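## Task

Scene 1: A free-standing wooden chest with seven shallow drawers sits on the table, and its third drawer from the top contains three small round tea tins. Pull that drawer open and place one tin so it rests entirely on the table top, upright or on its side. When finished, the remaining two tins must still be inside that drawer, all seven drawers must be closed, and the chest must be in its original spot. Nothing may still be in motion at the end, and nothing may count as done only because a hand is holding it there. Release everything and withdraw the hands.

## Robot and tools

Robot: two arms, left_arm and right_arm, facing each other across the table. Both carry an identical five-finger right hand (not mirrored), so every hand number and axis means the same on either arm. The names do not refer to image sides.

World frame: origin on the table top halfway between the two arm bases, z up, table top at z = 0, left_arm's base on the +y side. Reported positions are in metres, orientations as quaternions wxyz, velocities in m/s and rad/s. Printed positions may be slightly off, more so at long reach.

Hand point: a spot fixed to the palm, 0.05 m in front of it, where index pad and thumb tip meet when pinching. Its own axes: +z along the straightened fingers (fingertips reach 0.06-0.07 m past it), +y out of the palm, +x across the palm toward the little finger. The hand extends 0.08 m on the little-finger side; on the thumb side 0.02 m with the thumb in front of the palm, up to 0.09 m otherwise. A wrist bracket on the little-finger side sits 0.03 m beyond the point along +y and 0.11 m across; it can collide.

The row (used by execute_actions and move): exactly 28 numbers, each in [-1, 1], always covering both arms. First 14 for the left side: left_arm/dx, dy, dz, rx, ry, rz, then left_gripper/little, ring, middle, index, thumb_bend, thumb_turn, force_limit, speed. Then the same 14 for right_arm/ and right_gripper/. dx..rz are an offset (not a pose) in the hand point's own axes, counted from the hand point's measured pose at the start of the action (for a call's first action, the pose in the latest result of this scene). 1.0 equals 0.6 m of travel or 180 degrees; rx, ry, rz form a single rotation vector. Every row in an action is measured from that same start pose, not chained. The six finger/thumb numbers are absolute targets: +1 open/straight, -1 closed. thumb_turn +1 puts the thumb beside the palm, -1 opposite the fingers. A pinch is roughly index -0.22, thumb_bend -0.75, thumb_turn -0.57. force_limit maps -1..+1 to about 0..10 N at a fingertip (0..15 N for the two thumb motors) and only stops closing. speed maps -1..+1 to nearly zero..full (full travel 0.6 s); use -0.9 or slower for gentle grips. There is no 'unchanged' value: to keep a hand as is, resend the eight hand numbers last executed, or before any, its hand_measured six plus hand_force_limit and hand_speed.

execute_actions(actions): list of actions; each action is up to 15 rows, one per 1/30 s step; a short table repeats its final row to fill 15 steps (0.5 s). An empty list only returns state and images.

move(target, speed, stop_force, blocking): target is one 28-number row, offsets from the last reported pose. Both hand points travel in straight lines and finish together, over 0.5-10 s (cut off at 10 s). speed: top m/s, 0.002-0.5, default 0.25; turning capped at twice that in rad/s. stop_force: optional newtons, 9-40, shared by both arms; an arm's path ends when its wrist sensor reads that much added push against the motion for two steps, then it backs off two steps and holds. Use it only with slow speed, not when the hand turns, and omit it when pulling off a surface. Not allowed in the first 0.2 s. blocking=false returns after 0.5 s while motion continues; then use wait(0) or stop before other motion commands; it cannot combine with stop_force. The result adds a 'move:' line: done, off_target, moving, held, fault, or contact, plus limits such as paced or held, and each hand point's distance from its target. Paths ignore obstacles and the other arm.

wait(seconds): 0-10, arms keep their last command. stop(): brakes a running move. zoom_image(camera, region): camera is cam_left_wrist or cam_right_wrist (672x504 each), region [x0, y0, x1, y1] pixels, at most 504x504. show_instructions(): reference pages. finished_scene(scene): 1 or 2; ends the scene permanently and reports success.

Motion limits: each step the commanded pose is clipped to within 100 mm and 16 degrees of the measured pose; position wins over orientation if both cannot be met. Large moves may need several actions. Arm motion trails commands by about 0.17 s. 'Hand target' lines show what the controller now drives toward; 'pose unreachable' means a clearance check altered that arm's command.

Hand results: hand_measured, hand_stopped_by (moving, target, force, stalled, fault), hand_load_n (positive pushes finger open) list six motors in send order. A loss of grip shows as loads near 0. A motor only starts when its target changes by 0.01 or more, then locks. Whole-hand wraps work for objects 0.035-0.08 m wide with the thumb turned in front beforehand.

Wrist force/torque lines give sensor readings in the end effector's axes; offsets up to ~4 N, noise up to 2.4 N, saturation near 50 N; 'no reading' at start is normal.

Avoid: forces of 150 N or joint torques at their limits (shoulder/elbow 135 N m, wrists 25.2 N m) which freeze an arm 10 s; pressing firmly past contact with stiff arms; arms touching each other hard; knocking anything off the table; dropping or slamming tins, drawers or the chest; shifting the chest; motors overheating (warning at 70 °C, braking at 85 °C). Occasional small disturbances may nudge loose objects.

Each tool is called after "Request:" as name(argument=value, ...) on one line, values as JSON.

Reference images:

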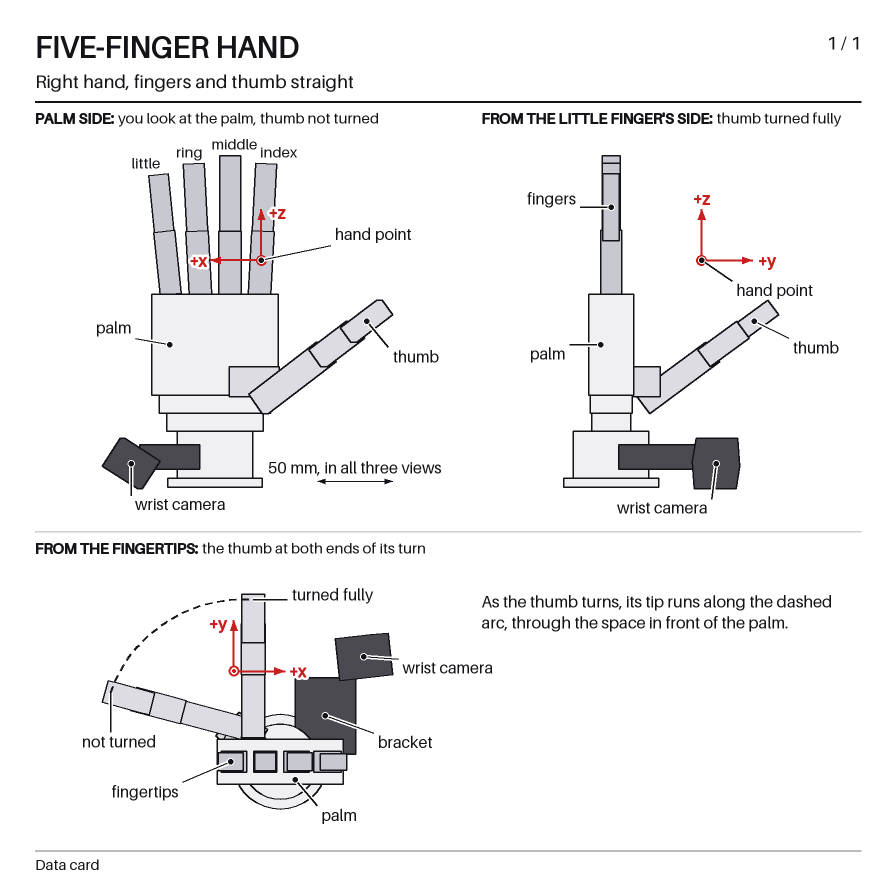

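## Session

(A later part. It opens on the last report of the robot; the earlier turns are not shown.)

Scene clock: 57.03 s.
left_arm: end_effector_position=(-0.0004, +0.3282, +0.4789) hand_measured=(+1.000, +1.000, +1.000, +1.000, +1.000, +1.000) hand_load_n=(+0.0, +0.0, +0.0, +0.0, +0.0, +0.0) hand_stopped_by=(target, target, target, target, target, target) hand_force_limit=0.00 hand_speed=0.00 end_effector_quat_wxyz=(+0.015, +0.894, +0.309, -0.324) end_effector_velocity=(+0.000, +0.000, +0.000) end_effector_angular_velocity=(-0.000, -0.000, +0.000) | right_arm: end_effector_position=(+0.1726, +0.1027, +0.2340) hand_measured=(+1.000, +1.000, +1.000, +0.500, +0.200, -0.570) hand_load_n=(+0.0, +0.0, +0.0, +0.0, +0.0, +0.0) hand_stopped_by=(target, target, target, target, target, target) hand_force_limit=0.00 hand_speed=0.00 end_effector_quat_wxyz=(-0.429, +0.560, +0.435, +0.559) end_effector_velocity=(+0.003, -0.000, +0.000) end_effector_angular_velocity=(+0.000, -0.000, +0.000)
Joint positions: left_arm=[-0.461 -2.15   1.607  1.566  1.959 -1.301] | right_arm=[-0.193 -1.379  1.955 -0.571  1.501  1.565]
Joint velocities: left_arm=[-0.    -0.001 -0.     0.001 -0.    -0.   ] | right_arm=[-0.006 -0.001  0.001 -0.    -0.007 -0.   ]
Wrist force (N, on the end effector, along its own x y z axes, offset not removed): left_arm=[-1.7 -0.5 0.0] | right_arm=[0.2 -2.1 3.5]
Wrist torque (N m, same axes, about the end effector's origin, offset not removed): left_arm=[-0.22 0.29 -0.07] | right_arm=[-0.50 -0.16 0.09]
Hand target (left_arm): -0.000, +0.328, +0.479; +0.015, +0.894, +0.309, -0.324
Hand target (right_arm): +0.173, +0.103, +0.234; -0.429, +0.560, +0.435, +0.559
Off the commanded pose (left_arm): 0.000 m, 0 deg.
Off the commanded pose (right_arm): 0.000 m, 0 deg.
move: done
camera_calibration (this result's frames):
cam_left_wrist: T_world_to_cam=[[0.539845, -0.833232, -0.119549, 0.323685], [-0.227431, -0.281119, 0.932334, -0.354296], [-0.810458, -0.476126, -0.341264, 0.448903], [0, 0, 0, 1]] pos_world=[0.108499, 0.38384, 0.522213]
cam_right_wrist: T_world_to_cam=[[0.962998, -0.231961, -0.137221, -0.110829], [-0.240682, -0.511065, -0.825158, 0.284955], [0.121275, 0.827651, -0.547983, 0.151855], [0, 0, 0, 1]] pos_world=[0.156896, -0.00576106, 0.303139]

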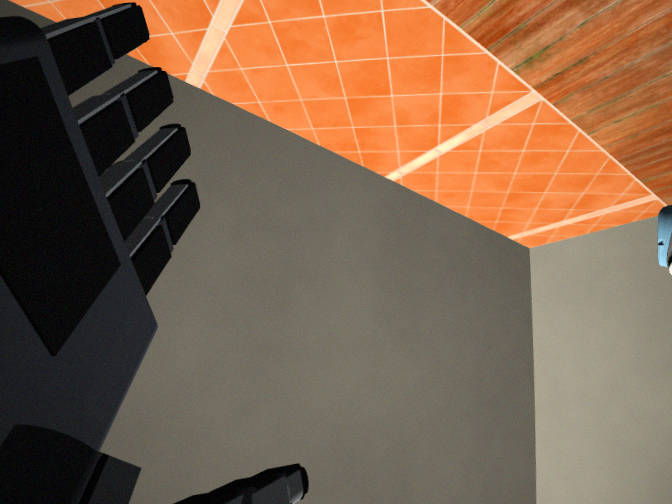

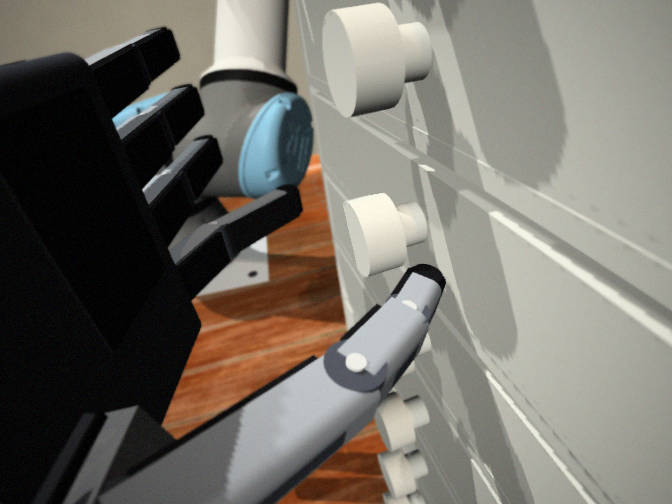

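Request:
move(target=[0,0,0,0,0,0,1,1,1,1,1,1,0,0, 0,0.028,0,0,0,0,1,1,1,0.5,0.2,-0.57,0,0], speed=0.03)

Request:
execute_actions(actions=[[[0,0,0,0,0,0,1,1,1,1,1,1,0,0, 0,0,0,0,0,0,1,1,1,-0.3,-0.8,-0.57,0.2,-0.6]],[[0,0,0,0,0,0,1,1,1,1,1,1,0,0, 0,0,0,0,0,0,1,1,1,-0.3,-0.8,-0.57,0.2,-0.6]],[[0,0,0,0,0,0,1,1,1,1,1,1,0,0, 0,0,0,0,0,0,1,1,1,-0.3,-0.8,-0.57,0.2,-0.6]],[[0,0,0,0,0,0,1,1,1,1,1,1,0,0, 0,0,0,0,0,0,1,1,1,-0.3,-0.8,-0.57,0.2,-0.6]]])

Scene clock: 58.13 s.
left_arm: end_effector_position=(-0.0004, +0.3282, +0.4789) hand_measured=(+1.000, +1.000, +1.000, +1.000, +1.000, +1.000) hand_load_n=(+0.0, +0.0, +0.0, +0.0, +0.0, +0.0) hand_stopped_by=(target, target, target, target, target, target) hand_force_limit=0.00 hand_speed=0.00 end_effector_quat_wxyz=(+0.015, +0.894, +0.309, -0.324) end_effector_velocity=(+0.000, +0.001, +0.001) end_effector_angular_velocity=(-0.001, +0.001, -0.001) | right_arm: end_effector_position=(+0.1885, +0.0985, +0.2341) hand_measured=(+1.000, +1.000, +1.000, +0.500, +0.184, -0.570) hand_load_n=(+0.0, +0.0, +0.0, +0.0, -28.5, +5.0) hand_stopped_by=(target, target, target, target, target, target) hand_force_limit=0.00 hand_speed=0.00 end_effector_quat_wxyz=(-0.429, +0.560, +0.435, +0.559) end_effector_velocity=(+0.003, -0.001, -0.001) end_effector_angular_velocity=(-0.000, +0.000, +0.001)
Joint positions: left_arm=[-0.461 -2.15   1.607  1.566  1.959 -1.301] | right_arm=[-0.233 -1.387  1.966 -0.572  1.461  1.564]
Joint velocities: left_arm=[-0.    -0.002 -0.001  0.001  0.001  0.   ] | right_arm=[-0.007 -0.001  0.003 -0.001 -0.008  0.   ]
Wrist force (N, on the end effector, along its own x y z axes, offset not removed): left_arm=[1.1 0.8 -0.1] | right_arm=[3.0 -50.0 -16.0]
Wrist torque (N m, same axes, about the end effector's origin, offset not removed): left_arm=[-0.19 -0.05 0.31] | right_arm=[-1.63 -0.31 0.38]
Hand target (left_arm): -0.000, +0.328, +0.479; +0.015, +0.894, +0.309, -0.324
Hand target (right_arm): +0.189, +0.098, +0.234; -0.429, +0.560, +0.435, +0.559
Off the commanded pose (left_arm): 0.000 m, 0 deg.
Off the commanded pose (right_arm): 0.000 m, 0 deg.
move: done
camera_calibration (this result's frames):
cam_left_wrist: T_world_to_cam=[[0.539845, -0.833232, -0.119549, 0.323685], [-0.227431, -0.281119, 0.932334, -0.354296], [-0.810458, -0.476126, -0.341263, 0.448903], [0, 0, 0, 1]] pos_world=[0.108499, 0.38384, 0.522213]
cam_right_wrist: T_world_to_cam=[[0.963019, -0.231949, -0.137091, -0.127144], [-0.24057, -0.511109, -0.825163, 0.286728], [0.121328, 0.827628, -0.548007, 0.153441], [0, 0, 0, 1]] pos_world=[0.172804, -0.00993319, 0.303254]

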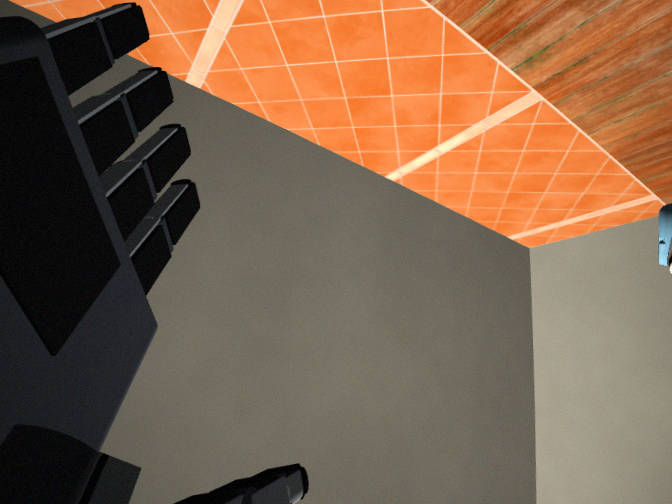

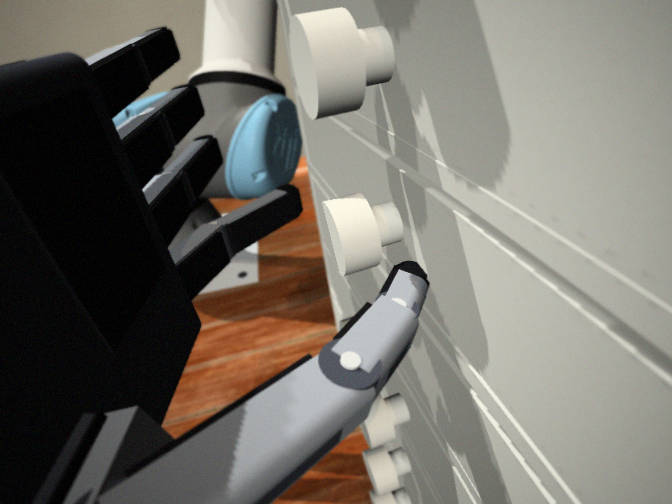

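Scene clock: 60.13 s.
left_arm: end_effector_position=(-0.0004, +0.3282, +0.4789) hand_measured=(+1.000, +1.000, +1.000, +1.000, +1.000, +1.000) hand_load_n=(+0.0, +0.0, +0.0, +0.0, +0.0, +0.0) hand_stopped_by=(target, target, target, target, target, target) hand_force_limit=0.00 hand_speed=0.00 end_effector_quat_wxyz=(+0.015, +0.894, +0.309, -0.324) end_effector_velocity=(+0.000, -0.001, -0.000) end_effector_angular_velocity=(-0.000, -0.002, +0.001) | right_arm: end_effector_position=(+0.1887, +0.0985, +0.2342) hand_measured=(+1.000, +1.000, +1.000, -0.096, -0.204, -0.570) hand_load_n=(+0.0, +0.0, +0.0, +7.5, +9.0, +1.0) hand_stopped_by=(target, target, target, force, force, target) hand_force_limit=0.20 hand_speed=-0.60 end_effector_quat_wxyz=(-0.429, +0.560, +0.435, +0.559) end_effector_velocity=(+0.000, -0.000, +0.000) end_effector_angular_velocity=(-0.000, +0.000, -0.001)
Joint positions: left_arm=[-0.461 -2.15   1.607  1.566  1.959 -1.301] | right_arm=[-0.233 -1.387  1.966 -0.573  1.461  1.564]
Joint velocities: left_arm=[-0.     0.001  0.    -0.    -0.002  0.   ] | right_arm=[ 0.    -0.    -0.     0.001  0.001 -0.   ]
Wrist force (N, on the end effector, along its own x y z axes, offset not removed): left_arm=[0.1 0.6 0.1] | right_arm=[-3.1 -2.8 3.4]
Wrist torque (N m, same axes, about the end effector's origin, offset not removed): left_arm=[-0.10 -0.04 0.18] | right_arm=[-0.56 0.02 0.13]
Hand target (left_arm): -0.000, +0.328, +0.479; +0.015, +0.894, +0.309, -0.324
Hand target (right_arm): +0.189, +0.098, +0.234; -0.429, +0.560, +0.435, +0.559
Off the commanded pose (left_arm): 0.000 m, 0 deg.
Off the commanded pose (right_arm): 0.000 m, 0 deg.
camera_calibration (this result's frames):
cam_left_wrist: T_world_to_cam=[[0.539845, -0.833232, -0.119549, 0.323685], [-0.227431, -0.281119, 0.932334, -0.354296], [-0.810458, -0.476127, -0.341264, 0.448903], [0, 0, 0, 1]] pos_world=[0.108499, 0.38384, 0.522213]
cam_right_wrist: T_world_to_cam=[[0.96292, -0.232402, -0.137023, -0.127352], [-0.240728, -0.510832, -0.825288, 0.28686], [0.121803, 0.827671, -0.547836, 0.153362], [0, 0, 0, 1]] pos_world=[0.173005, -0.00999247, 0.303309]

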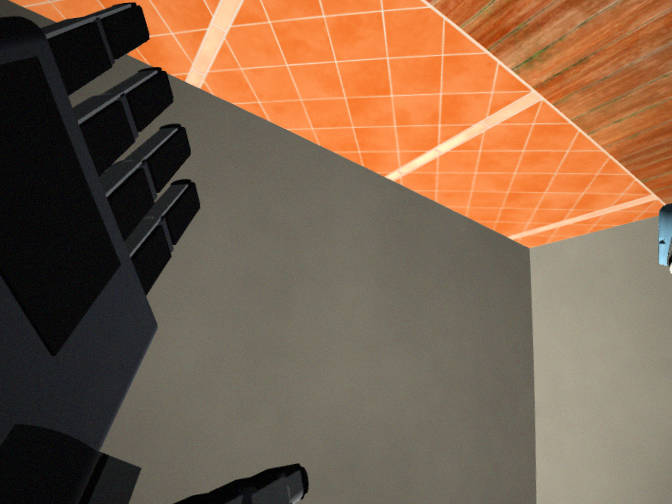

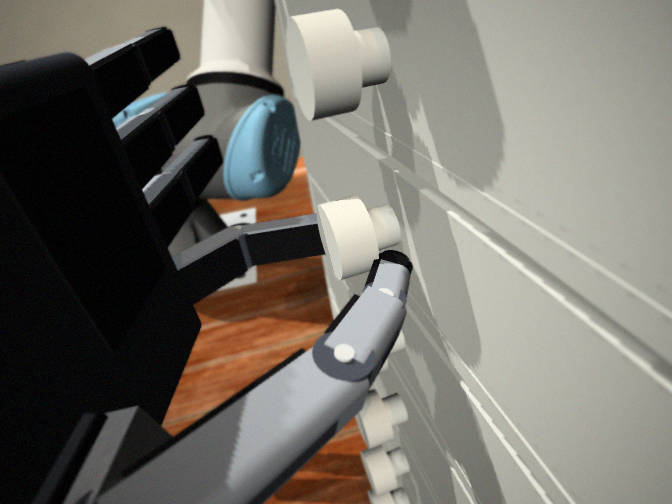

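Request:
move(target=[0,0,0,0,0,0,1,1,1,1,1,1,0,0, 0,-0.08,-0.0215,0,0,0,1,1,1,-0.3,-0.8,-0.57,0.2,-0.6], speed=0.04)

Scene clock: 61.87 s.
left_arm: end_effector_position=(-0.0004, +0.3282, +0.4789) hand_measured=(+1.000, +1.000, +1.000, +1.000, +1.000, +1.000) hand_load_n=(+0.0, +0.0, +0.0, +0.0, +0.0, +0.0) hand_stopped_by=(target, target, target, target, target, target) hand_force_limit=0.00 hand_speed=0.00 end_effector_quat_wxyz=(+0.015, +0.894, +0.309, -0.324) end_effector_velocity=(+0.000, -0.000, -0.000) end_effector_angular_velocity=(-0.000, -0.001, +0.001) | right_arm: end_effector_position=(+0.1393, +0.0982, +0.2340) hand_measured=(+1.000, +1.000, +1.000, -0.096, -0.204, -0.570) hand_load_n=(+0.0, +0.0, +0.0, +8.5, +8.0, +1.0) hand_stopped_by=(target, target, target, force, force, target) hand_force_limit=0.20 hand_speed=-0.60 end_effector_quat_wxyz=(-0.429, +0.560, +0.435, +0.559) end_effector_velocity=(-0.002, -0.000, -0.000) end_effector_angular_velocity=(-0.000, +0.000, -0.001)
Joint positions: left_arm=[-0.461 -2.15   1.607  1.566  1.959 -1.301] | right_arm=[-0.118 -1.386  1.966 -0.573  1.577  1.565]
Joint velocities: left_arm=[-0.    -0.     0.001 -0.001 -0.001 -0.   ] | right_arm=[ 0.006  0.001 -0.001  0.001  0.008  0.   ]
Wrist force (N, on the end effector, along its own x y z axes, offset not removed): left_arm=[1.3 -0.7 0.0] | right_arm=[-1.6 -0.6 3.6]
Wrist torque (N m, same axes, about the end effector's origin, offset not removed): left_arm=[-0.18 -0.04 0.17] | right_arm=[-0.39 -0.08 0.18]
Hand target (left_arm): -0.000, +0.328, +0.479; +0.015, +0.894, +0.309, -0.324
Hand target (right_arm): +0.139, +0.098, +0.234; -0.429, +0.560, +0.435, +0.559
Off the commanded pose (left_arm): 0.000 m, 0 deg.
Off the commanded pose (right_arm): 0.000 m, 0 deg.
move: done
camera_calibration (this result's frames):
cam_left_wrist: T_world_to_cam=[[0.539845, -0.833232, -0.119549, 0.323685], [-0.227431, -0.281119, 0.932334, -0.354296], [-0.810458, -0.476127, -0.341263, 0.448903], [0, 0, 0, 1]] pos_world=[0.108499, 0.38384, 0.522213]
cam_right_wrist: T_world_to_cam=[[0.962892, -0.232301, -0.137389, -0.0797892], [-0.240948, -0.510583, -0.825378, 0.274713], [0.121588, 0.827854, -0.547608, 0.159449], [0, 0, 0, 1]] pos_world=[0.123633, -0.010272, 0.303096]

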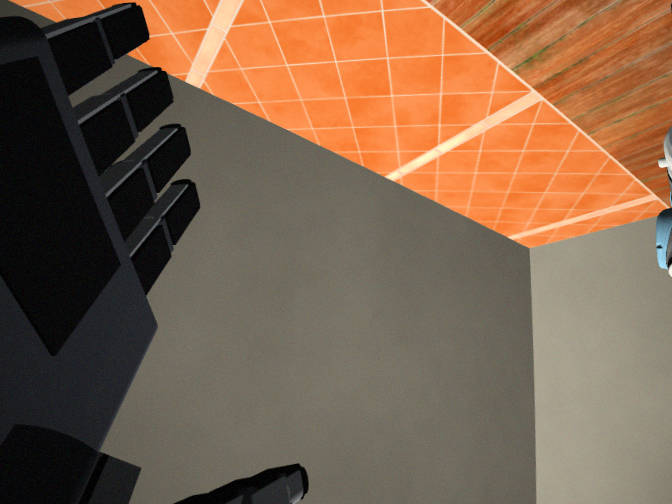

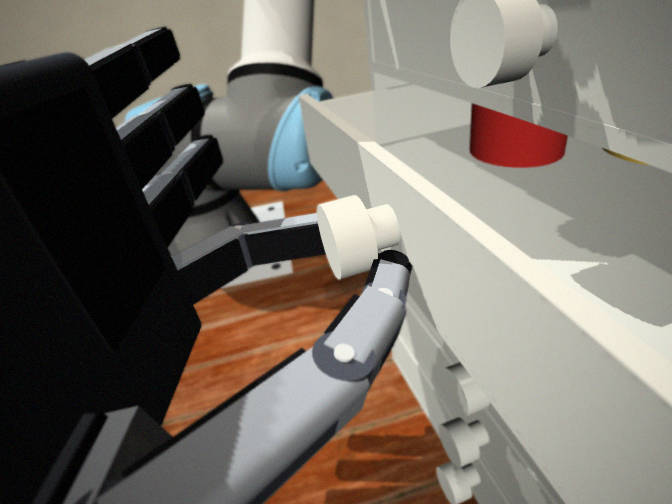

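Opening. Pull 10 cm more.

Request:
move(target=[0,0,0,0,0,0,1,1,1,1,1,1,0,0, 0,-0.161,-0.043,0,0,0,1,1,1,-0.3,-0.8,-0.57,0.2,-0.6], speed=0.05, stop_force=12)

Scene clock: 64.00 s.
left_arm: end_effector_position=(-0.0004, +0.3282, +0.4789) hand_measured=(+1.000, +1.000, +1.000, +1.000, +1.000, +1.000) hand_load_n=(+0.0, +0.0, +0.0, +0.0, +0.0, +0.0) hand_stopped_by=(target, target, target, target, target, target) hand_force_limit=0.00 hand_speed=0.00 end_effector_quat_wxyz=(+0.015, +0.894, +0.309, -0.324) end_effector_velocity=(-0.000, +0.000, +0.000) end_effector_angular_velocity=(-0.000, +0.000, -0.000) | right_arm: end_effector_position=(+0.0749, +0.0979, +0.2336) hand_measured=(+1.000, +1.000, +1.000, -0.096, -0.202, -0.570) hand_load_n=(+0.0, +0.0, +0.0, +0.0, +7.0, +2.0) hand_stopped_by=(target, target, target, force, force, target) hand_force_limit=0.20 hand_speed=-0.60 end_effector_quat_wxyz=(-0.429, +0.560, +0.435, +0.559) end_effector_velocity=(+0.002, +0.000, +0.000) end_effector_angular_velocity=(+0.001, +0.000, -0.000)
Joint positions: left_arm=[-0.461 -2.15   1.607  1.566  1.959 -1.301] | right_arm=[ 0.037 -1.367  1.942 -0.569  1.731  1.567]
Joint velocities: left_arm=[-0. -0. -0.  0.  0.  0.] | right_arm=[-0.006 -0.002  0.001 -0.001 -0.006  0.   ]
Wrist force (N, on the end effector, along its own x y z axes, offset not removed): left_arm=[0.7 0.9 -0.1] | right_arm=[-1.5 -4.3 -15.5]
Wrist torque (N m, same axes, about the end effector's origin, offset not removed): left_arm=[-0.05 -0.07 0.14] | right_arm=[-0.85 -0.21 0.19]
Hand target (left_arm): -0.000, +0.328, +0.479; +0.015, +0.894, +0.309, -0.324
Hand target (right_arm): +0.075, +0.098, +0.234; -0.429, +0.560, +0.435, +0.559
Off the commanded pose (left_arm): 0.000 m, 0 deg.
Off the commanded pose (right_arm): 0.036 m, 0 deg.
move: contact (right_arm)
camera_calibration (this result's frames):
cam_left_wrist: T_world_to_cam=[[0.539845, -0.833232, -0.119549, 0.323685], [-0.227431, -0.281119, 0.932334, -0.354296], [-0.810458, -0.476127, -0.341264, 0.448903], [0, 0, 0, 1]] pos_world=[0.108499, 0.38384, 0.522213]
cam_right_wrist: T_world_to_cam=[[0.96293, -0.231773, -0.138009, -0.0178179], [-0.241196, -0.510691, -0.825239, 0.258706], [0.120788, 0.827935, -0.547663, 0.167419], [0, 0, 0, 1]] pos_world=[0.0593343, -0.0106225, 0.302724]

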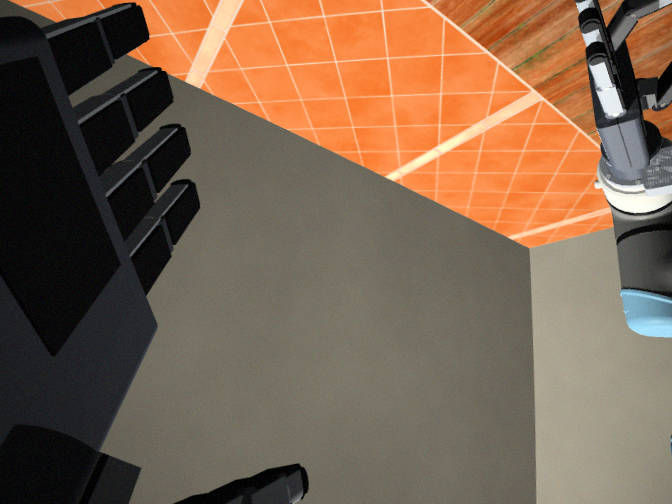

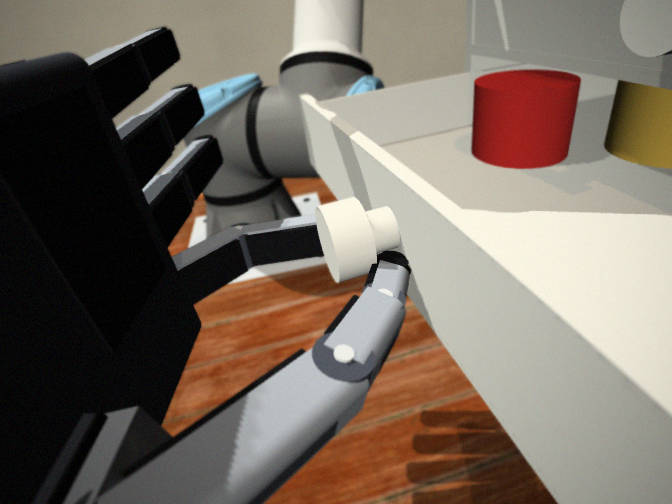

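Request:
execute_actions(actions=[[[0,0,0,0,0,0,1,1,1,1,1,1,0,0, 0,0.004,0,0,0,0,1,1,1,0.6,0.5,-0.57,0.2,0]],[[0,0,0,0,0,0,1,1,1,1,1,1,0,0, 0,0.004,-0.03,0,0,0,1,1,1,0.6,0.5,-0.57,0.2,0]],[[0,0,0,0,0,0,1,1,1,1,1,1,0,0, 0,-0.08,-0.05,0,0,0,1,1,1,0.6,0.5,-0.57,0.2,0]],[[0,0,0,0,0,0,1,1,1,1,1,1,0,0, 0,-0.08,-0.05,0,0,0,1,1,1,0.6,0.5,-0.57,0.2,0]]])

Request:
move(target=[0,0,0,0,0,0,1,1,1,1,1,1,0,0, 0.28,-0.03,0,0.446,-0.342,-0.446,1,1,1,0.6,0.5,-1,0.2,0], speed=0.25)

Scene clock: 66.67 s.
left_arm: end_effector_position=(-0.0004, +0.3282, +0.4789) hand_measured=(+1.000, +1.000, +1.000, +1.000, +1.000, +1.000) hand_load_n=(+0.0, +0.0, +0.0, +0.0, +0.0, +0.0) hand_stopped_by=(target, target, target, target, target, target) hand_force_limit=0.00 hand_speed=0.00 end_effector_quat_wxyz=(+0.015, +0.894, +0.309, -0.324) end_effector_velocity=(-0.000, -0.000, -0.000) end_effector_angular_velocity=(+0.001, -0.000, -0.000) | right_arm: end_effector_position=(-0.0292, +0.0471, +0.2335) hand_measured=(+1.000, +1.000, +1.000, +0.600, +0.500, -0.570) hand_load_n=(+0.0, +0.0, +0.0, +0.0, +0.0, +0.0) hand_stopped_by=(target, target, target, target, target, target) hand_force_limit=0.20 hand_speed=0.00 end_effector_quat_wxyz=(-0.430, +0.560, +0.435, +0.558) end_effector_velocity=(-0.016, -0.004, +0.001) end_effector_angular_velocity=(-0.000, -0.000, -0.007)
Joint positions: left_arm=[-0.461 -2.15   1.607  1.566  1.959 -1.301] | right_arm=[ 0.295 -1.395  1.977 -0.576  1.987  1.57 ]
Joint velocities: left_arm=[-0.     0.001  0.    -0.001  0.    -0.   ] | right_arm=[ 0.045  0.012 -0.016  0.005  0.053  0.   ]
Wrist force (N, on the end effector, along its own x y z axes, offset not removed): left_arm=[1.0 0.1 -0.5] | right_arm=[-0.9 -1.4 2.9]
Wrist torque (N m, same axes, about the end effector's origin, offset not removed): left_arm=[-0.14 -0.09 0.18] | right_arm=[-0.39 0.01 0.07]
Hand target (left_arm): -0.000, +0.328, +0.479; +0.015, +0.894, +0.309, -0.324
Hand target (right_arm): -0.031, +0.047, +0.234; -0.430, +0.560, +0.435, +0.559
Off the commanded pose (left_arm): 0.000 m, 0 deg.
Off the commanded pose (right_arm): 0.002 m, 0 deg.
camera_calibration (this result's frames):
cam_left_wrist: T_world_to_cam=[[0.539845, -0.833232, -0.119549, 0.323685], [-0.227431, -0.281119, 0.932334, -0.354296], [-0.810458, -0.476126, -0.341264, 0.448903], [0, 0, 0, 1]] pos_world=[0.108499, 0.38384, 0.522213]
cam_right_wrist: T_world_to_cam=[[0.963332, -0.229487, -0.139025, 0.0707723], [-0.240807, -0.510936, -0.825201, 0.207604], [0.11834, 0.82842, -0.547463, 0.221848], [0, 0, 0, 1]] pos_world=[-0.0444382, -0.0614699, 0.302608]

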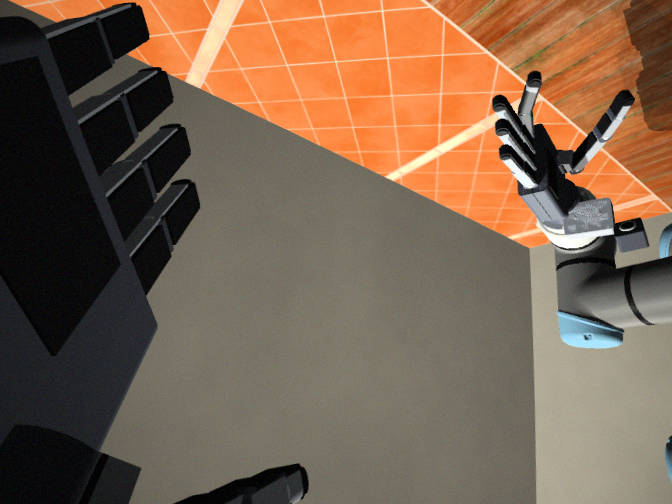

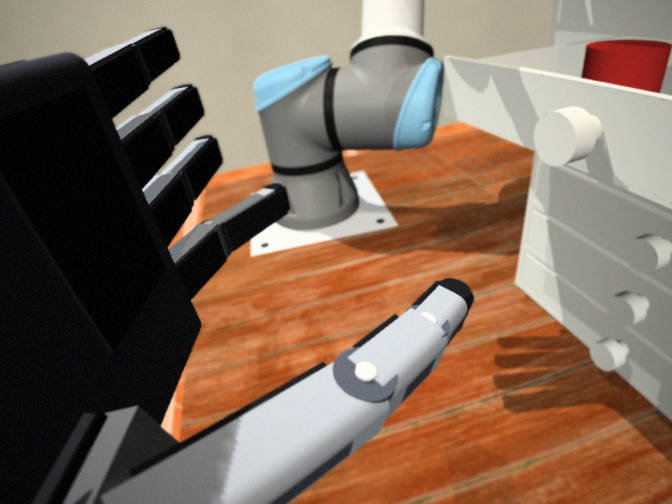

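Scene clock: 71.83 s.
left_arm: end_effector_position=(-0.0004, +0.3282, +0.4789) hand_measured=(+1.000, +1.000, +1.000, +1.000, +1.000, +1.000) hand_load_n=(+0.0, +0.0, +0.0, +0.0, +0.0, +0.0) hand_stopped_by=(target, target, target, target, target, target) hand_force_limit=0.00 hand_speed=0.00 end_effector_quat_wxyz=(+0.015, +0.894, +0.309, -0.324) end_effector_velocity=(-0.000, -0.000, +0.000) end_effector_angular_velocity=(+0.000, +0.001, -0.001) | right_arm: end_effector_position=(-0.0471, +0.0528, +0.4008) hand_measured=(+1.000, +1.000, +1.000, +0.600, +0.500, -1.000) hand_load_n=(+0.0, +0.0, +0.0, +0.0, +0.0, +0.0) hand_stopped_by=(target, target, target, target, target, target) hand_force_limit=0.20 hand_speed=0.00 end_effector_quat_wxyz=(+0.002, -0.004, +1.000, -0.003) end_effector_velocity=(-0.000, +0.001, +0.002) end_effector_angular_velocity=(-0.020, -0.006, +0.003)
Joint positions: left_arm=[-0.461 -2.15   1.607  1.566  1.959 -1.301] | right_arm=[ 0.117 -0.78   0.277  2.079  1.575 -0.024]
Joint velocities: left_arm=[-0.     0.    -0.    -0.     0.001  0.   ] | right_arm=[ 0.003  0.052 -0.099  0.067  0.007  0.   ]
Wrist force (N, on the end effector, along its own x y z axes, offset not removed): left_arm=[0.0 -1.1 0.6] | right_arm=[-0.7 -2.2 3.3]
Wrist torque (N m, same axes, about the end effector's origin, offset not removed): left_arm=[-0.36 0.09 0.10] | right_arm=[-0.57 0.00 0.11]
Hand target (left_arm): -0.000, +0.328, +0.479; +0.015, +0.894, +0.309, -0.324
Hand target (right_arm): -0.047, +0.053, +0.401; +0.003, -0.004, +1.000, -0.004
Off the commanded pose (left_arm): 0.000 m, 0 deg.
Off the commanded pose (right_arm): 0.001 m, 0 deg.
move: done
camera_calibration (this result's frames):
cam_left_wrist: T_world_to_cam=[[0.539845, -0.833232, -0.119549, 0.323685], [-0.227431, -0.281119, 0.932334, -0.354296], [-0.810458, -0.476127, -0.341264, 0.448903], [0, 0, 0, 1]] pos_world=[0.108499, 0.38384, 0.522213]
cam_right_wrist: T_world_to_cam=[[0.13438, 0.990612, -0.0251021, -0.0364452], [0.826545, -0.0980786, 0.55426, -0.180175], [0.546594, -0.0952292, -0.831965, 0.49382], [0, 0, 0, 1]] pos_world=[-0.116099, 0.0654579, 0.509789]

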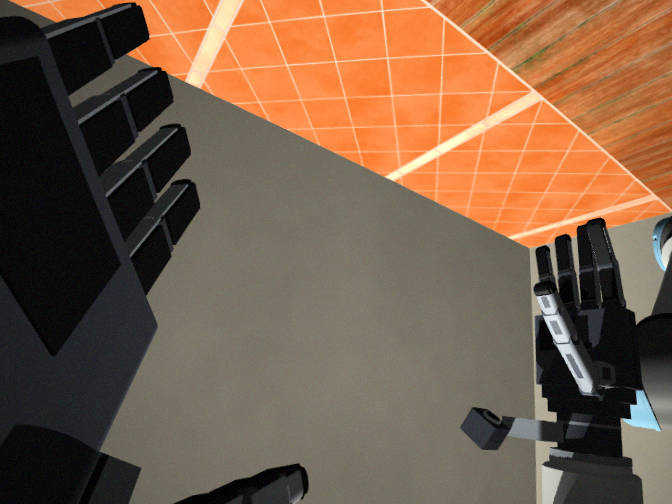

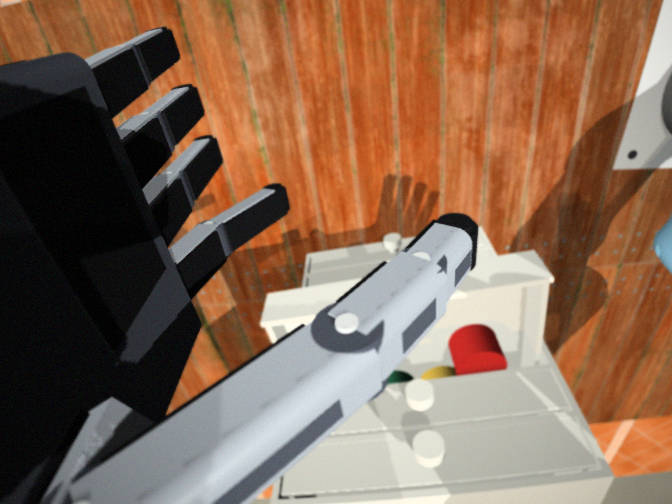

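Request:
move(target=[0.172,0.368,0.042,-0.121,-0.308,-0.643,-1,-1,-1,0.5,0.3,-0.57,0.2,0, 0,-0.45,-0.1,0,0,0,1,1,1,1,1,1,0.2,0], speed=0.2)

Scene clock: 79.13 s.
left_arm: end_effector_position=(+0.1710, +0.2001, +0.3603) hand_measured=(-1.000, -1.000, -1.000, +0.500, +0.300, -0.570) hand_load_n=(+0.0, +0.0, +0.0, +0.0, +0.0, +0.0) hand_stopped_by=(target, target, target, target, target, target) hand_force_limit=0.20 hand_speed=0.00 end_effector_quat_wxyz=(-0.001, -0.001, -0.894, +0.447) end_effector_velocity=(+0.001, -0.001, -0.001) end_effector_angular_velocity=(+0.004, +0.005, +0.012) | right_arm: end_effector_position=(-0.0447, -0.2166, +0.4627) hand_measured=(+1.000, +1.000, +1.000, +1.000, +1.000, +1.000) hand_load_n=(+0.0, +0.0, +0.0, +0.0, +0.0, +0.0) hand_stopped_by=(target, target, target, target, target, target) hand_force_limit=0.20 hand_speed=0.00 end_effector_quat_wxyz=(+0.002, -0.004, +1.000, -0.003) end_effector_velocity=(+0.000, -0.001, +0.000) end_effector_angular_velocity=(+0.001, -0.001, +0.000)
Joint positions: left_arm=[-0.021 -1.97   1.754  0.861  1.503 -3.19 ] | right_arm=[ 0.093 -1.568  1.243  1.9    1.575 -0.049]
Joint velocities: left_arm=[ 0.001  0.005 -0.002  0.002 -0.005 -0.01 ] | right_arm=[-0.    -0.003  0.002  0.     0.    -0.   ]
Wrist force (N, on the end effector, along its own x y z axes, offset not removed): left_arm=[0.2 -0.1 -0.5] | right_arm=[-0.8 -2.4 2.5]
Wrist torque (N m, same axes, about the end effector's origin, offset not removed): left_arm=[-0.08 0.02 0.17] | right_arm=[-0.46 -0.01 0.05]
Hand target (left_arm): +0.171, +0.200, +0.360; +0.001, +0.000, +0.894, -0.447
Hand target (right_arm): -0.045, -0.217, +0.463; +0.002, -0.004, +1.000, -0.003
Off the commanded pose (left_arm): 0.000 m, 0 deg.
Off the commanded pose (right_arm): 0.001 m, 0 deg.
move: done
camera_calibration (this result's frames):
cam_left_wrist: T_world_to_cam=[[0.0608222, 0.61714, -0.784499, 0.141485], [0.836959, 0.396722, 0.376978, -0.358358], [0.543876, -0.679522, -0.492391, 0.349927], [0, 0, 0, 1]] pos_world=[0.101009, 0.292636, 0.418389]
cam_right_wrist: T_world_to_cam=[[0.134388, 0.990611, -0.0251052, 0.231621], [0.826496, -0.0980757, 0.554333, -0.242908], [0.546666, -0.0952453, -0.831916, 0.518248], [0, 0, 0, 1]] pos_world=[-0.113673, -0.203909, 0.571606]

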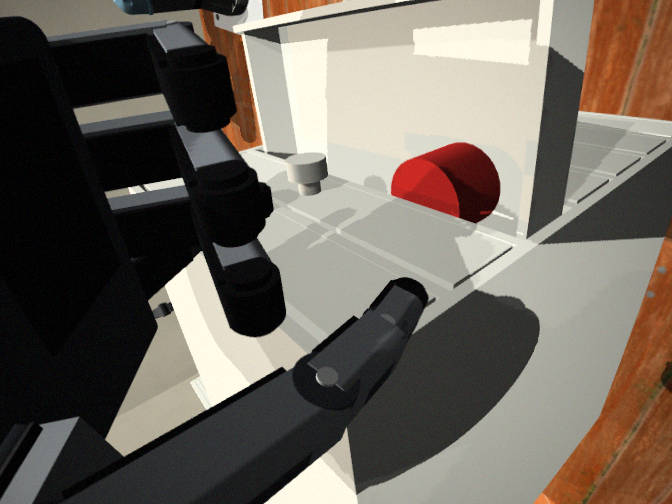

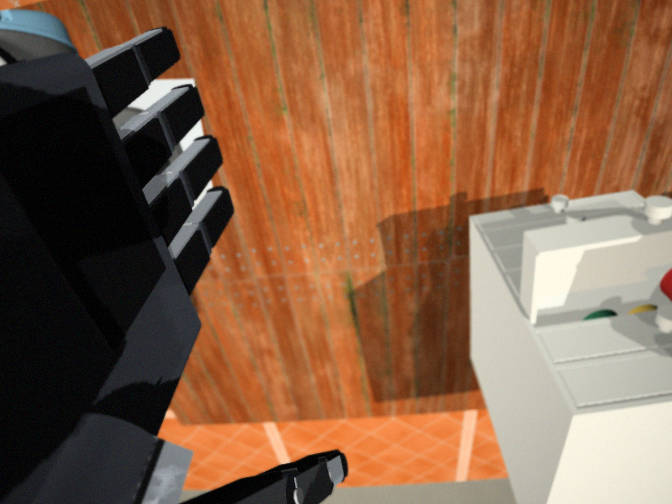

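Request:
move(target=[-0.025,0.073,0.184,0,0,0,-1,-1,-1,0.7,0.6,-0.57,0.2,0, 0,0,0,0,0,0,1,1,1,1,1,1,0.2,0], speed=0.08)

Scene clock: 81.57 s.
left_arm: end_effector_position=(+0.1861, +0.1383, +0.2592) hand_measured=(-1.000, -1.000, -1.000, +0.700, +0.600, -0.570) hand_load_n=(+0.0, +0.0, +0.0, +1.5, +0.0, +0.0) hand_stopped_by=(target, target, target, target, target, target) hand_force_limit=0.20 hand_speed=0.00 end_effector_quat_wxyz=(-0.001, -0.001, -0.894, +0.447) end_effector_velocity=(+0.001, -0.001, -0.001) end_effector_angular_velocity=(-0.002, -0.000, +0.000) | right_arm: end_effector_position=(-0.0447, -0.2166, +0.4627) hand_measured=(+1.000, +1.000, +1.000, +1.000, +1.000, +1.000) hand_load_n=(+0.0, +0.0, +0.0, +0.0, +0.0, +0.0) hand_stopped_by=(target, target, target, target, target, target) hand_force_limit=0.20 hand_speed=0.00 end_effector_quat_wxyz=(+0.002, -0.004, +1.000, -0.003) end_effector_velocity=(+0.000, +0.000, +0.000) end_effector_angular_velocity=(+0.001, -0.001, -0.000)
Joint positions: left_arm=[ 0.069 -1.807  1.905  0.545  1.575 -3.136] | right_arm=[ 0.093 -1.568  1.243  1.9    1.575 -0.049]
Joint velocities: left_arm=[ 0.002  0.003  0.001 -0.006  0.001  0.001] | right_arm=[-0.    -0.    -0.    -0.001  0.001  0.   ]
Wrist force (N, on the end effector, along its own x y z axes, offset not removed): left_arm=[50.0 -13.3 -31.4] | right_arm=[0.0 -1.1 2.5]
Wrist torque (N m, same axes, about the end effector's origin, offset not removed): left_arm=[1.60 3.16 2.78] | right_arm=[-0.37 -0.01 0.13]
Hand target (left_arm): +0.186, +0.138, +0.259; +0.001, +0.001, +0.894, -0.447
Hand target (right_arm): -0.045, -0.217, +0.463; +0.002, -0.004, +1.000, -0.003
Off the commanded pose (left_arm): 0.000 m, 0 deg.
Off the commanded pose (right_arm): 0.000 m, 0 deg.
move: done
camera_calibration (this result's frames):
cam_left_wrist: T_world_to_cam=[[0.0610026, 0.617261, -0.78439, 0.0993278], [0.836842, 0.396701, 0.377259, -0.308423], [0.544035, -0.679424, -0.49235, 0.24992], [0, 0, 0, 1]] pos_world=[0.116076, 0.230842, 0.317315]
cam_right_wrist: T_world_to_cam=[[0.13444, 0.990604, -0.0251072, 0.231617], [0.826496, -0.098118, 0.554327, -0.242927], [0.546654, -0.0952744, -0.83192, 0.518235], [0, 0, 0, 1]] pos_world=[-0.113656, -0.203901, 0.571607]

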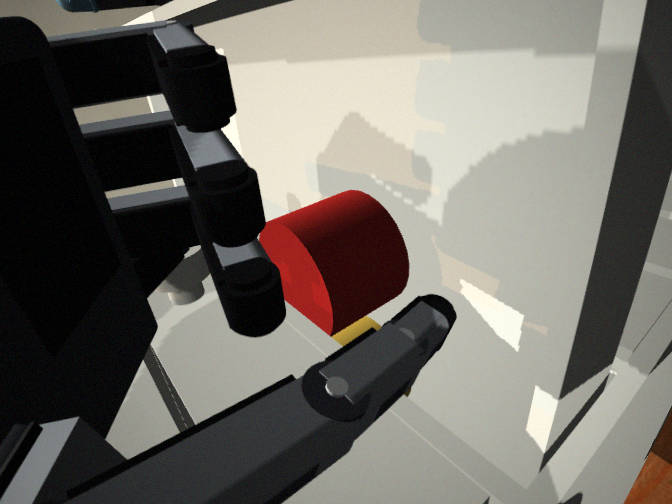

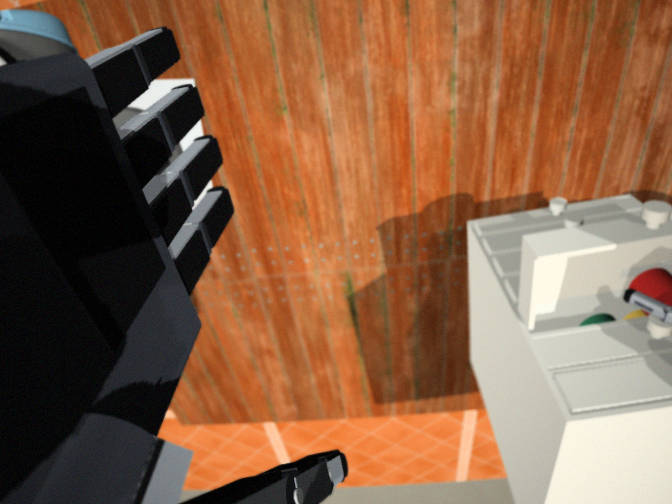

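Request:
move(target=[0.04,0.01,-0.06,0,0,0,-1,-1,-1,0.7,0.6,-0.57,0.2,0, 0,0,0,0,0,0,1,1,1,1,1,1,0.2,0], speed=0.05)

Scene clock: 83.03 s.
left_arm: end_effector_position=(+0.1624, +0.1705, +0.2759) hand_measured=(-1.000, -1.000, -1.000, +0.700, +0.600, -0.570) hand_load_n=(+0.0, +0.0, +0.0, +0.0, +0.0, +0.0) hand_stopped_by=(target, target, target, target, target, target) hand_force_limit=0.20 hand_speed=0.00 end_effector_quat_wxyz=(-0.001, -0.001, -0.894, +0.447) end_effector_velocity=(-0.002, +0.002, +0.001) end_effector_angular_velocity=(+0.000, -0.001, +0.002) | right_arm: end_effector_position=(-0.0447, -0.2166, +0.4627) hand_measured=(+1.000, +1.000, +1.000, +1.000, +1.000, +1.000) hand_load_n=(+0.0, +0.0, +0.0, +0.0, +0.0, +0.0) hand_stopped_by=(target, target, target, target, target, target) hand_force_limit=0.20 hand_speed=0.00 end_effector_quat_wxyz=(+0.002, -0.004, +1.000, -0.003) end_effector_velocity=(-0.000, +0.000, -0.000) end_effector_angular_velocity=(-0.000, +0.000, +0.000)
Joint positions: left_arm=[-0.054 -1.927  1.945  0.628  1.477 -3.21 ] | right_arm=[ 0.093 -1.568  1.243  1.9    1.575 -0.049]
Joint velocities: left_arm=[-0.013 -0.009  0.003  0.007 -0.012 -0.008] | right_arm=[-0.  0.  0. -0. -0. -0.]
Wrist force (N, on the end effector, along its own x y z axes, offset not removed): left_arm=[0.4 0.2 0.3] | right_arm=[0.4 -1.1 2.7]
Wrist torque (N m, same axes, about the end effector's origin, offset not removed): left_arm=[-0.20 -0.01 0.16] | right_arm=[-0.36 -0.13 0.13]
Hand target (left_arm): +0.162, +0.171, +0.276; +0.001, +0.001, +0.894, -0.447
Hand target (right_arm): -0.045, -0.217, +0.463; +0.002, -0.004, +1.000, -0.003
Off the commanded pose (left_arm): 0.000 m, 0 deg.
Off the commanded pose (right_arm): 0.000 m, 0 deg.
move: done
camera_calibration (this result's frames):
cam_left_wrist: T_world_to_cam=[[0.0607298, 0.617219, -0.784444, 0.0940112], [0.83708, 0.396588, 0.37685, -0.307456], [0.5437, -0.679528, -0.492577, 0.293034], [0, 0, 0, 1]] pos_world=[0.092333, 0.263033, 0.333953]
cam_right_wrist: T_world_to_cam=[[0.13444, 0.990604, -0.0251057, 0.231615], [0.826495, -0.0981193, 0.554327, -0.242927], [0.546655, -0.0952735, -0.83192, 0.518235], [0, 0, 0, 1]] pos_world=[-0.113656, -0.203901, 0.571607]

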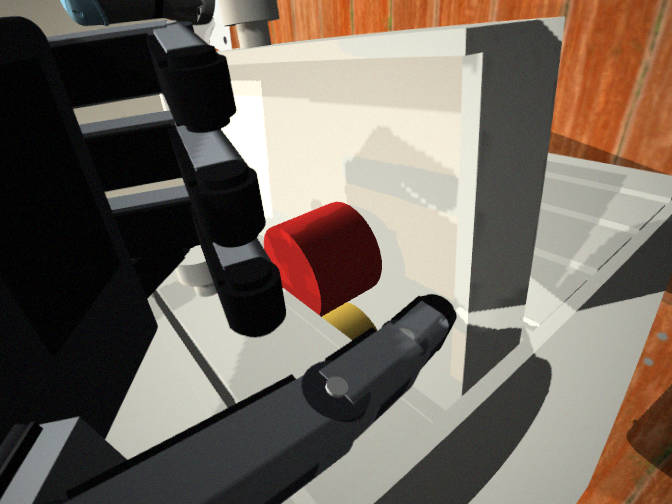

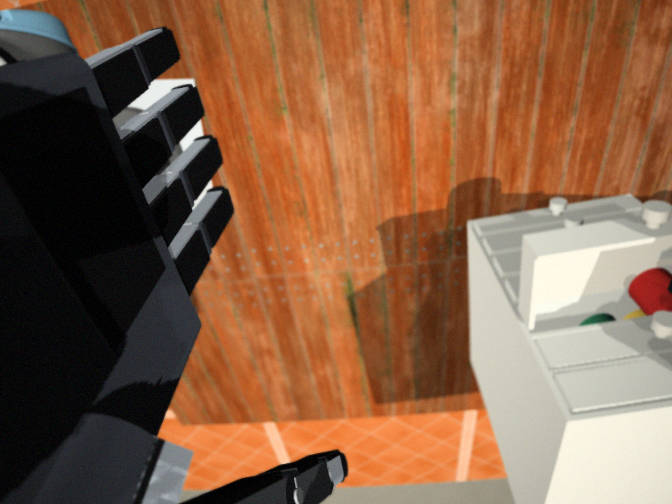

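Request:
move(target=[-0.04,-0.018,-0.087,-0.139,0,0,-1,-1,-1,1,-1,-1,0.2,0, 0,0,0,0,0,0,1,1,1,1,1,1,0.2,0], speed=0.05)

Scene clock: 88.50 s.
left_arm: end_effector_position=(+0.1863, +0.2056, +0.3156) hand_measured=(-1.000, -1.000, -1.000, +1.000, -0.046, -1.000) hand_load_n=(+0.0, +0.0, -1.5, +0.0, +10.5, +3.0) hand_stopped_by=(target, target, target, target, force, target) hand_force_limit=0.20 hand_speed=0.00 end_effector_quat_wxyz=(-0.001, -0.001, -0.970, +0.244) end_effector_velocity=(+0.001, +0.001, +0.001) end_effector_angular_velocity=(+0.017, -0.001, +0.000) | right_arm: end_effector_position=(-0.0447, -0.2166, +0.4627) hand_measured=(+1.000, +1.000, +1.000, +1.000, +1.000, +1.000) hand_load_n=(+0.0, +0.0, +0.0, +0.0, +0.0, +0.0) hand_stopped_by=(target, target, target, target, target, target) hand_force_limit=0.20 hand_speed=0.00 end_effector_quat_wxyz=(+0.002, -0.004, +1.000, -0.003) end_effector_velocity=(-0.000, +0.000, -0.000) end_effector_angular_velocity=(-0.000, +0.002, -0.000)
Joint positions: left_arm=[ 0.068 -1.667  1.601  1.144  1.571 -3.136] | right_arm=[ 0.093 -1.568  1.243  1.9    1.575 -0.049]
Joint velocities: left_arm=[ 0.004  0.011 -0.011  0.017  0.001  0.003] | right_arm=[-0.    -0.     0.001 -0.001 -0.002  0.   ]
Wrist force (N, on the end effector, along its own x y z axes, offset not removed): left_arm=[-0.3 0.4 1.9] | right_arm=[1.2 -2.4 2.5]
Wrist torque (N m, same axes, about the end effector's origin, offset not removed): left_arm=[-0.20 0.00 0.20] | right_arm=[-0.52 -0.24 0.23]
Hand target (left_arm): +0.186, +0.206, +0.316; +0.001, +0.001, +0.970, -0.243
Hand target (right_arm): -0.045, -0.217, +0.463; +0.002, -0.004, +1.000, -0.003
Off the commanded pose (left_arm): 0.000 m, 0 deg.
Off the commanded pose (right_arm): 0.000 m, 0 deg.
move: done
camera_calibration (this result's frames):
cam_left_wrist: T_world_to_cam=[[0.0608041, 0.890273, -0.451351, -0.059152], [0.836213, 0.201475, 0.510054, -0.358115], [0.545023, -0.408439, -0.732207, 0.343087], [0, 0, 0, 1]] pos_world=[0.116067, 0.264943, 0.407171]
cam_right_wrist: T_world_to_cam=[[0.13444, 0.990604, -0.0251059, 0.231616], [0.826496, -0.0981191, 0.554326, -0.242927], [0.546654, -0.0952735, -0.831921, 0.518235], [0, 0, 0, 1]] pos_world=[-0.113656, -0.203901, 0.571607]

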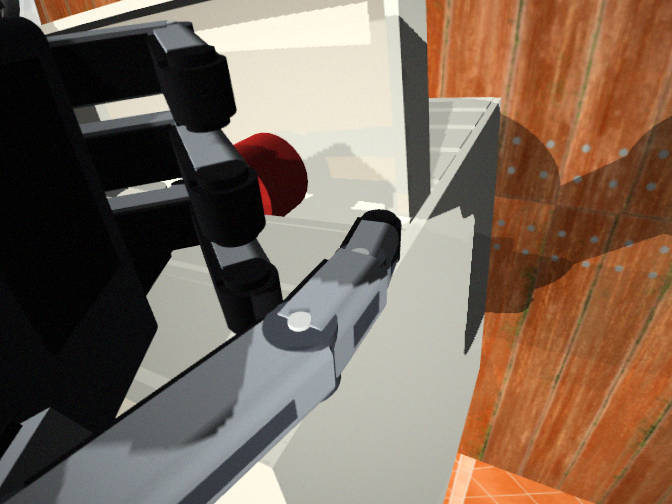

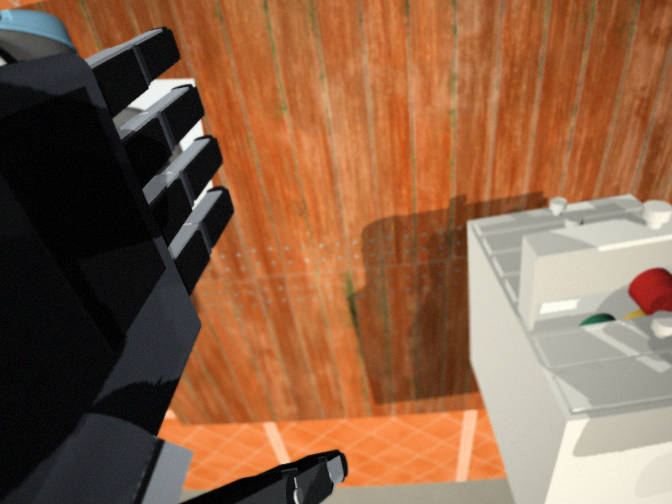

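Request:
execute_actions(actions=[[[0,0,0,0,0,0,1,1,1,1,0.3,-1,0.2,0, 0,0,0,0,0,0,1,1,1,1,1,1,0.2,0]],[[0,0,0,0,0,0,1,1,1,1,0.3,-1,0.2,0, 0,0,0,0,0,0,1,1,1,1,1,1,0.2,0]],[[0,0,0,0,0,0,1,1,1,1,-1,-1,0.2,0, 0,0,0,0,0,0,1,1,1,1,1,1,0.2,0]],[[0,0,0,0,0,0,1,1,1,1,-1,-1,0.2,0, 0,0,0,0,0,0,1,1,1,1,1,1,0.2,0]]])

Scene clock: 91.13 s.
left_arm: end_effector_position=(+0.1863, +0.2056, +0.3156) hand_measured=(+1.000, +1.000, +1.000, +1.000, -0.644, -1.000) hand_load_n=(+0.0, +0.0, +0.0, +0.0, +0.0, +0.0) hand_stopped_by=(target, target, target, target, moving, target) hand_force_limit=0.20 hand_speed=0.00 end_effector_quat_wxyz=(-0.001, -0.001, -0.970, +0.244) end_effector_velocity=(-0.000, -0.000, -0.001) end_effector_angular_velocity=(+0.001, +0.001, -0.001) | right_arm: end_effector_position=(-0.0447, -0.2166, +0.4627) hand_measured=(+1.000, +1.000, +1.000, +1.000, +1.000, +1.000) hand_load_n=(+0.0, +0.0, +0.0, +0.0, +0.0, +0.0) hand_stopped_by=(target, target, target, target, target, target) hand_force_limit=0.20 hand_speed=0.00 end_effector_quat_wxyz=(+0.002, -0.004, +1.000, -0.003) end_effector_velocity=(-0.000, -0.000, +0.000) end_effector_angular_velocity=(+0.001, +0.000, -0.000)
Joint positions: left_arm=[ 0.068 -1.667  1.601  1.144  1.571 -3.136] | right_arm=[ 0.093 -1.568  1.243  1.9    1.575 -0.049]
Joint velocities: left_arm=[-0.     0.001  0.    -0.001  0.001  0.   ] | right_arm=[-0. -0.  0. -0. -0. -0.]
Wrist force (N, on the end effector, along its own x y z axes, offset not removed): left_arm=[0.4 -0.2 0.2] | right_arm=[-0.3 -1.8 2.2]
Wrist torque (N m, same axes, about the end effector's origin, offset not removed): left_arm=[-0.23 0.01 0.09] | right_arm=[-0.44 -0.04 0.09]
Hand target (left_arm): +0.186, +0.206, +0.316; +0.001, +0.001, +0.970, -0.244
Hand target (right_arm): -0.045, -0.217, +0.463; +0.002, -0.004, +1.000, -0.003
Off the commanded pose (left_arm): 0.000 m, 0 deg.
Off the commanded pose (right_arm): 0.000 m, 0 deg.
camera_calibration (this result's frames):
cam_left_wrist: T_world_to_cam=[[0.0607949, 0.890298, -0.451303, -0.0591713], [0.836212, 0.201456, 0.510063, -0.358117], [0.545025, -0.408394, -0.73223, 0.343078], [0, 0, 0, 1]] pos_world=[0.116073, 0.264936, 0.40717]
cam_right_wrist: T_world_to_cam=[[0.13444, 0.990604, -0.0251059, 0.231616], [0.826495, -0.0981191, 0.554326, -0.242927], [0.546654, -0.0952735, -0.831921, 0.518235], [0, 0, 0, 1]] pos_world=[-0.113656, -0.203901, 0.571607]

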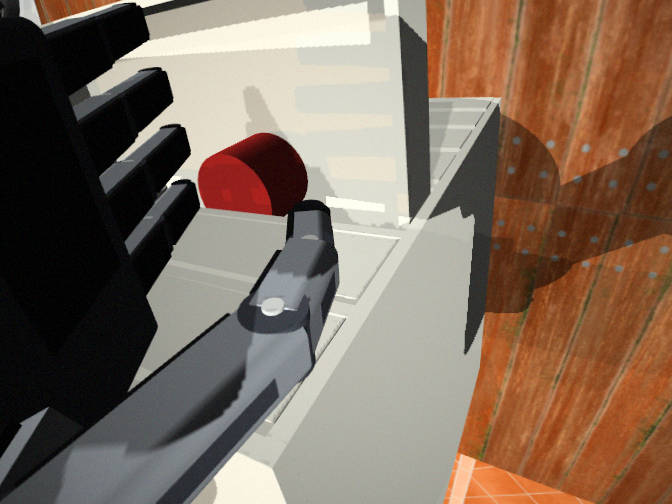

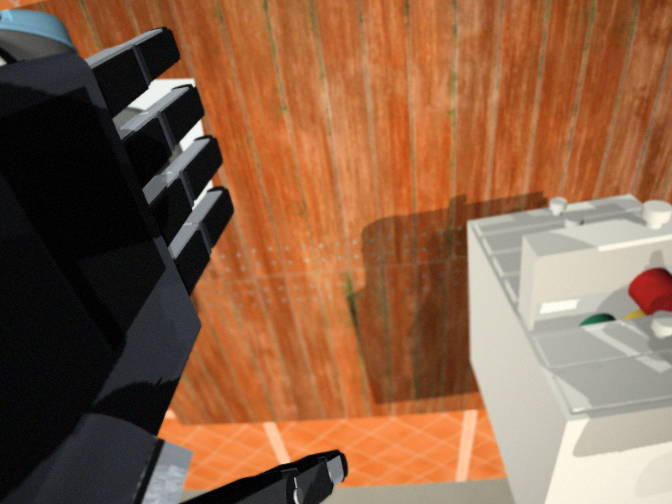

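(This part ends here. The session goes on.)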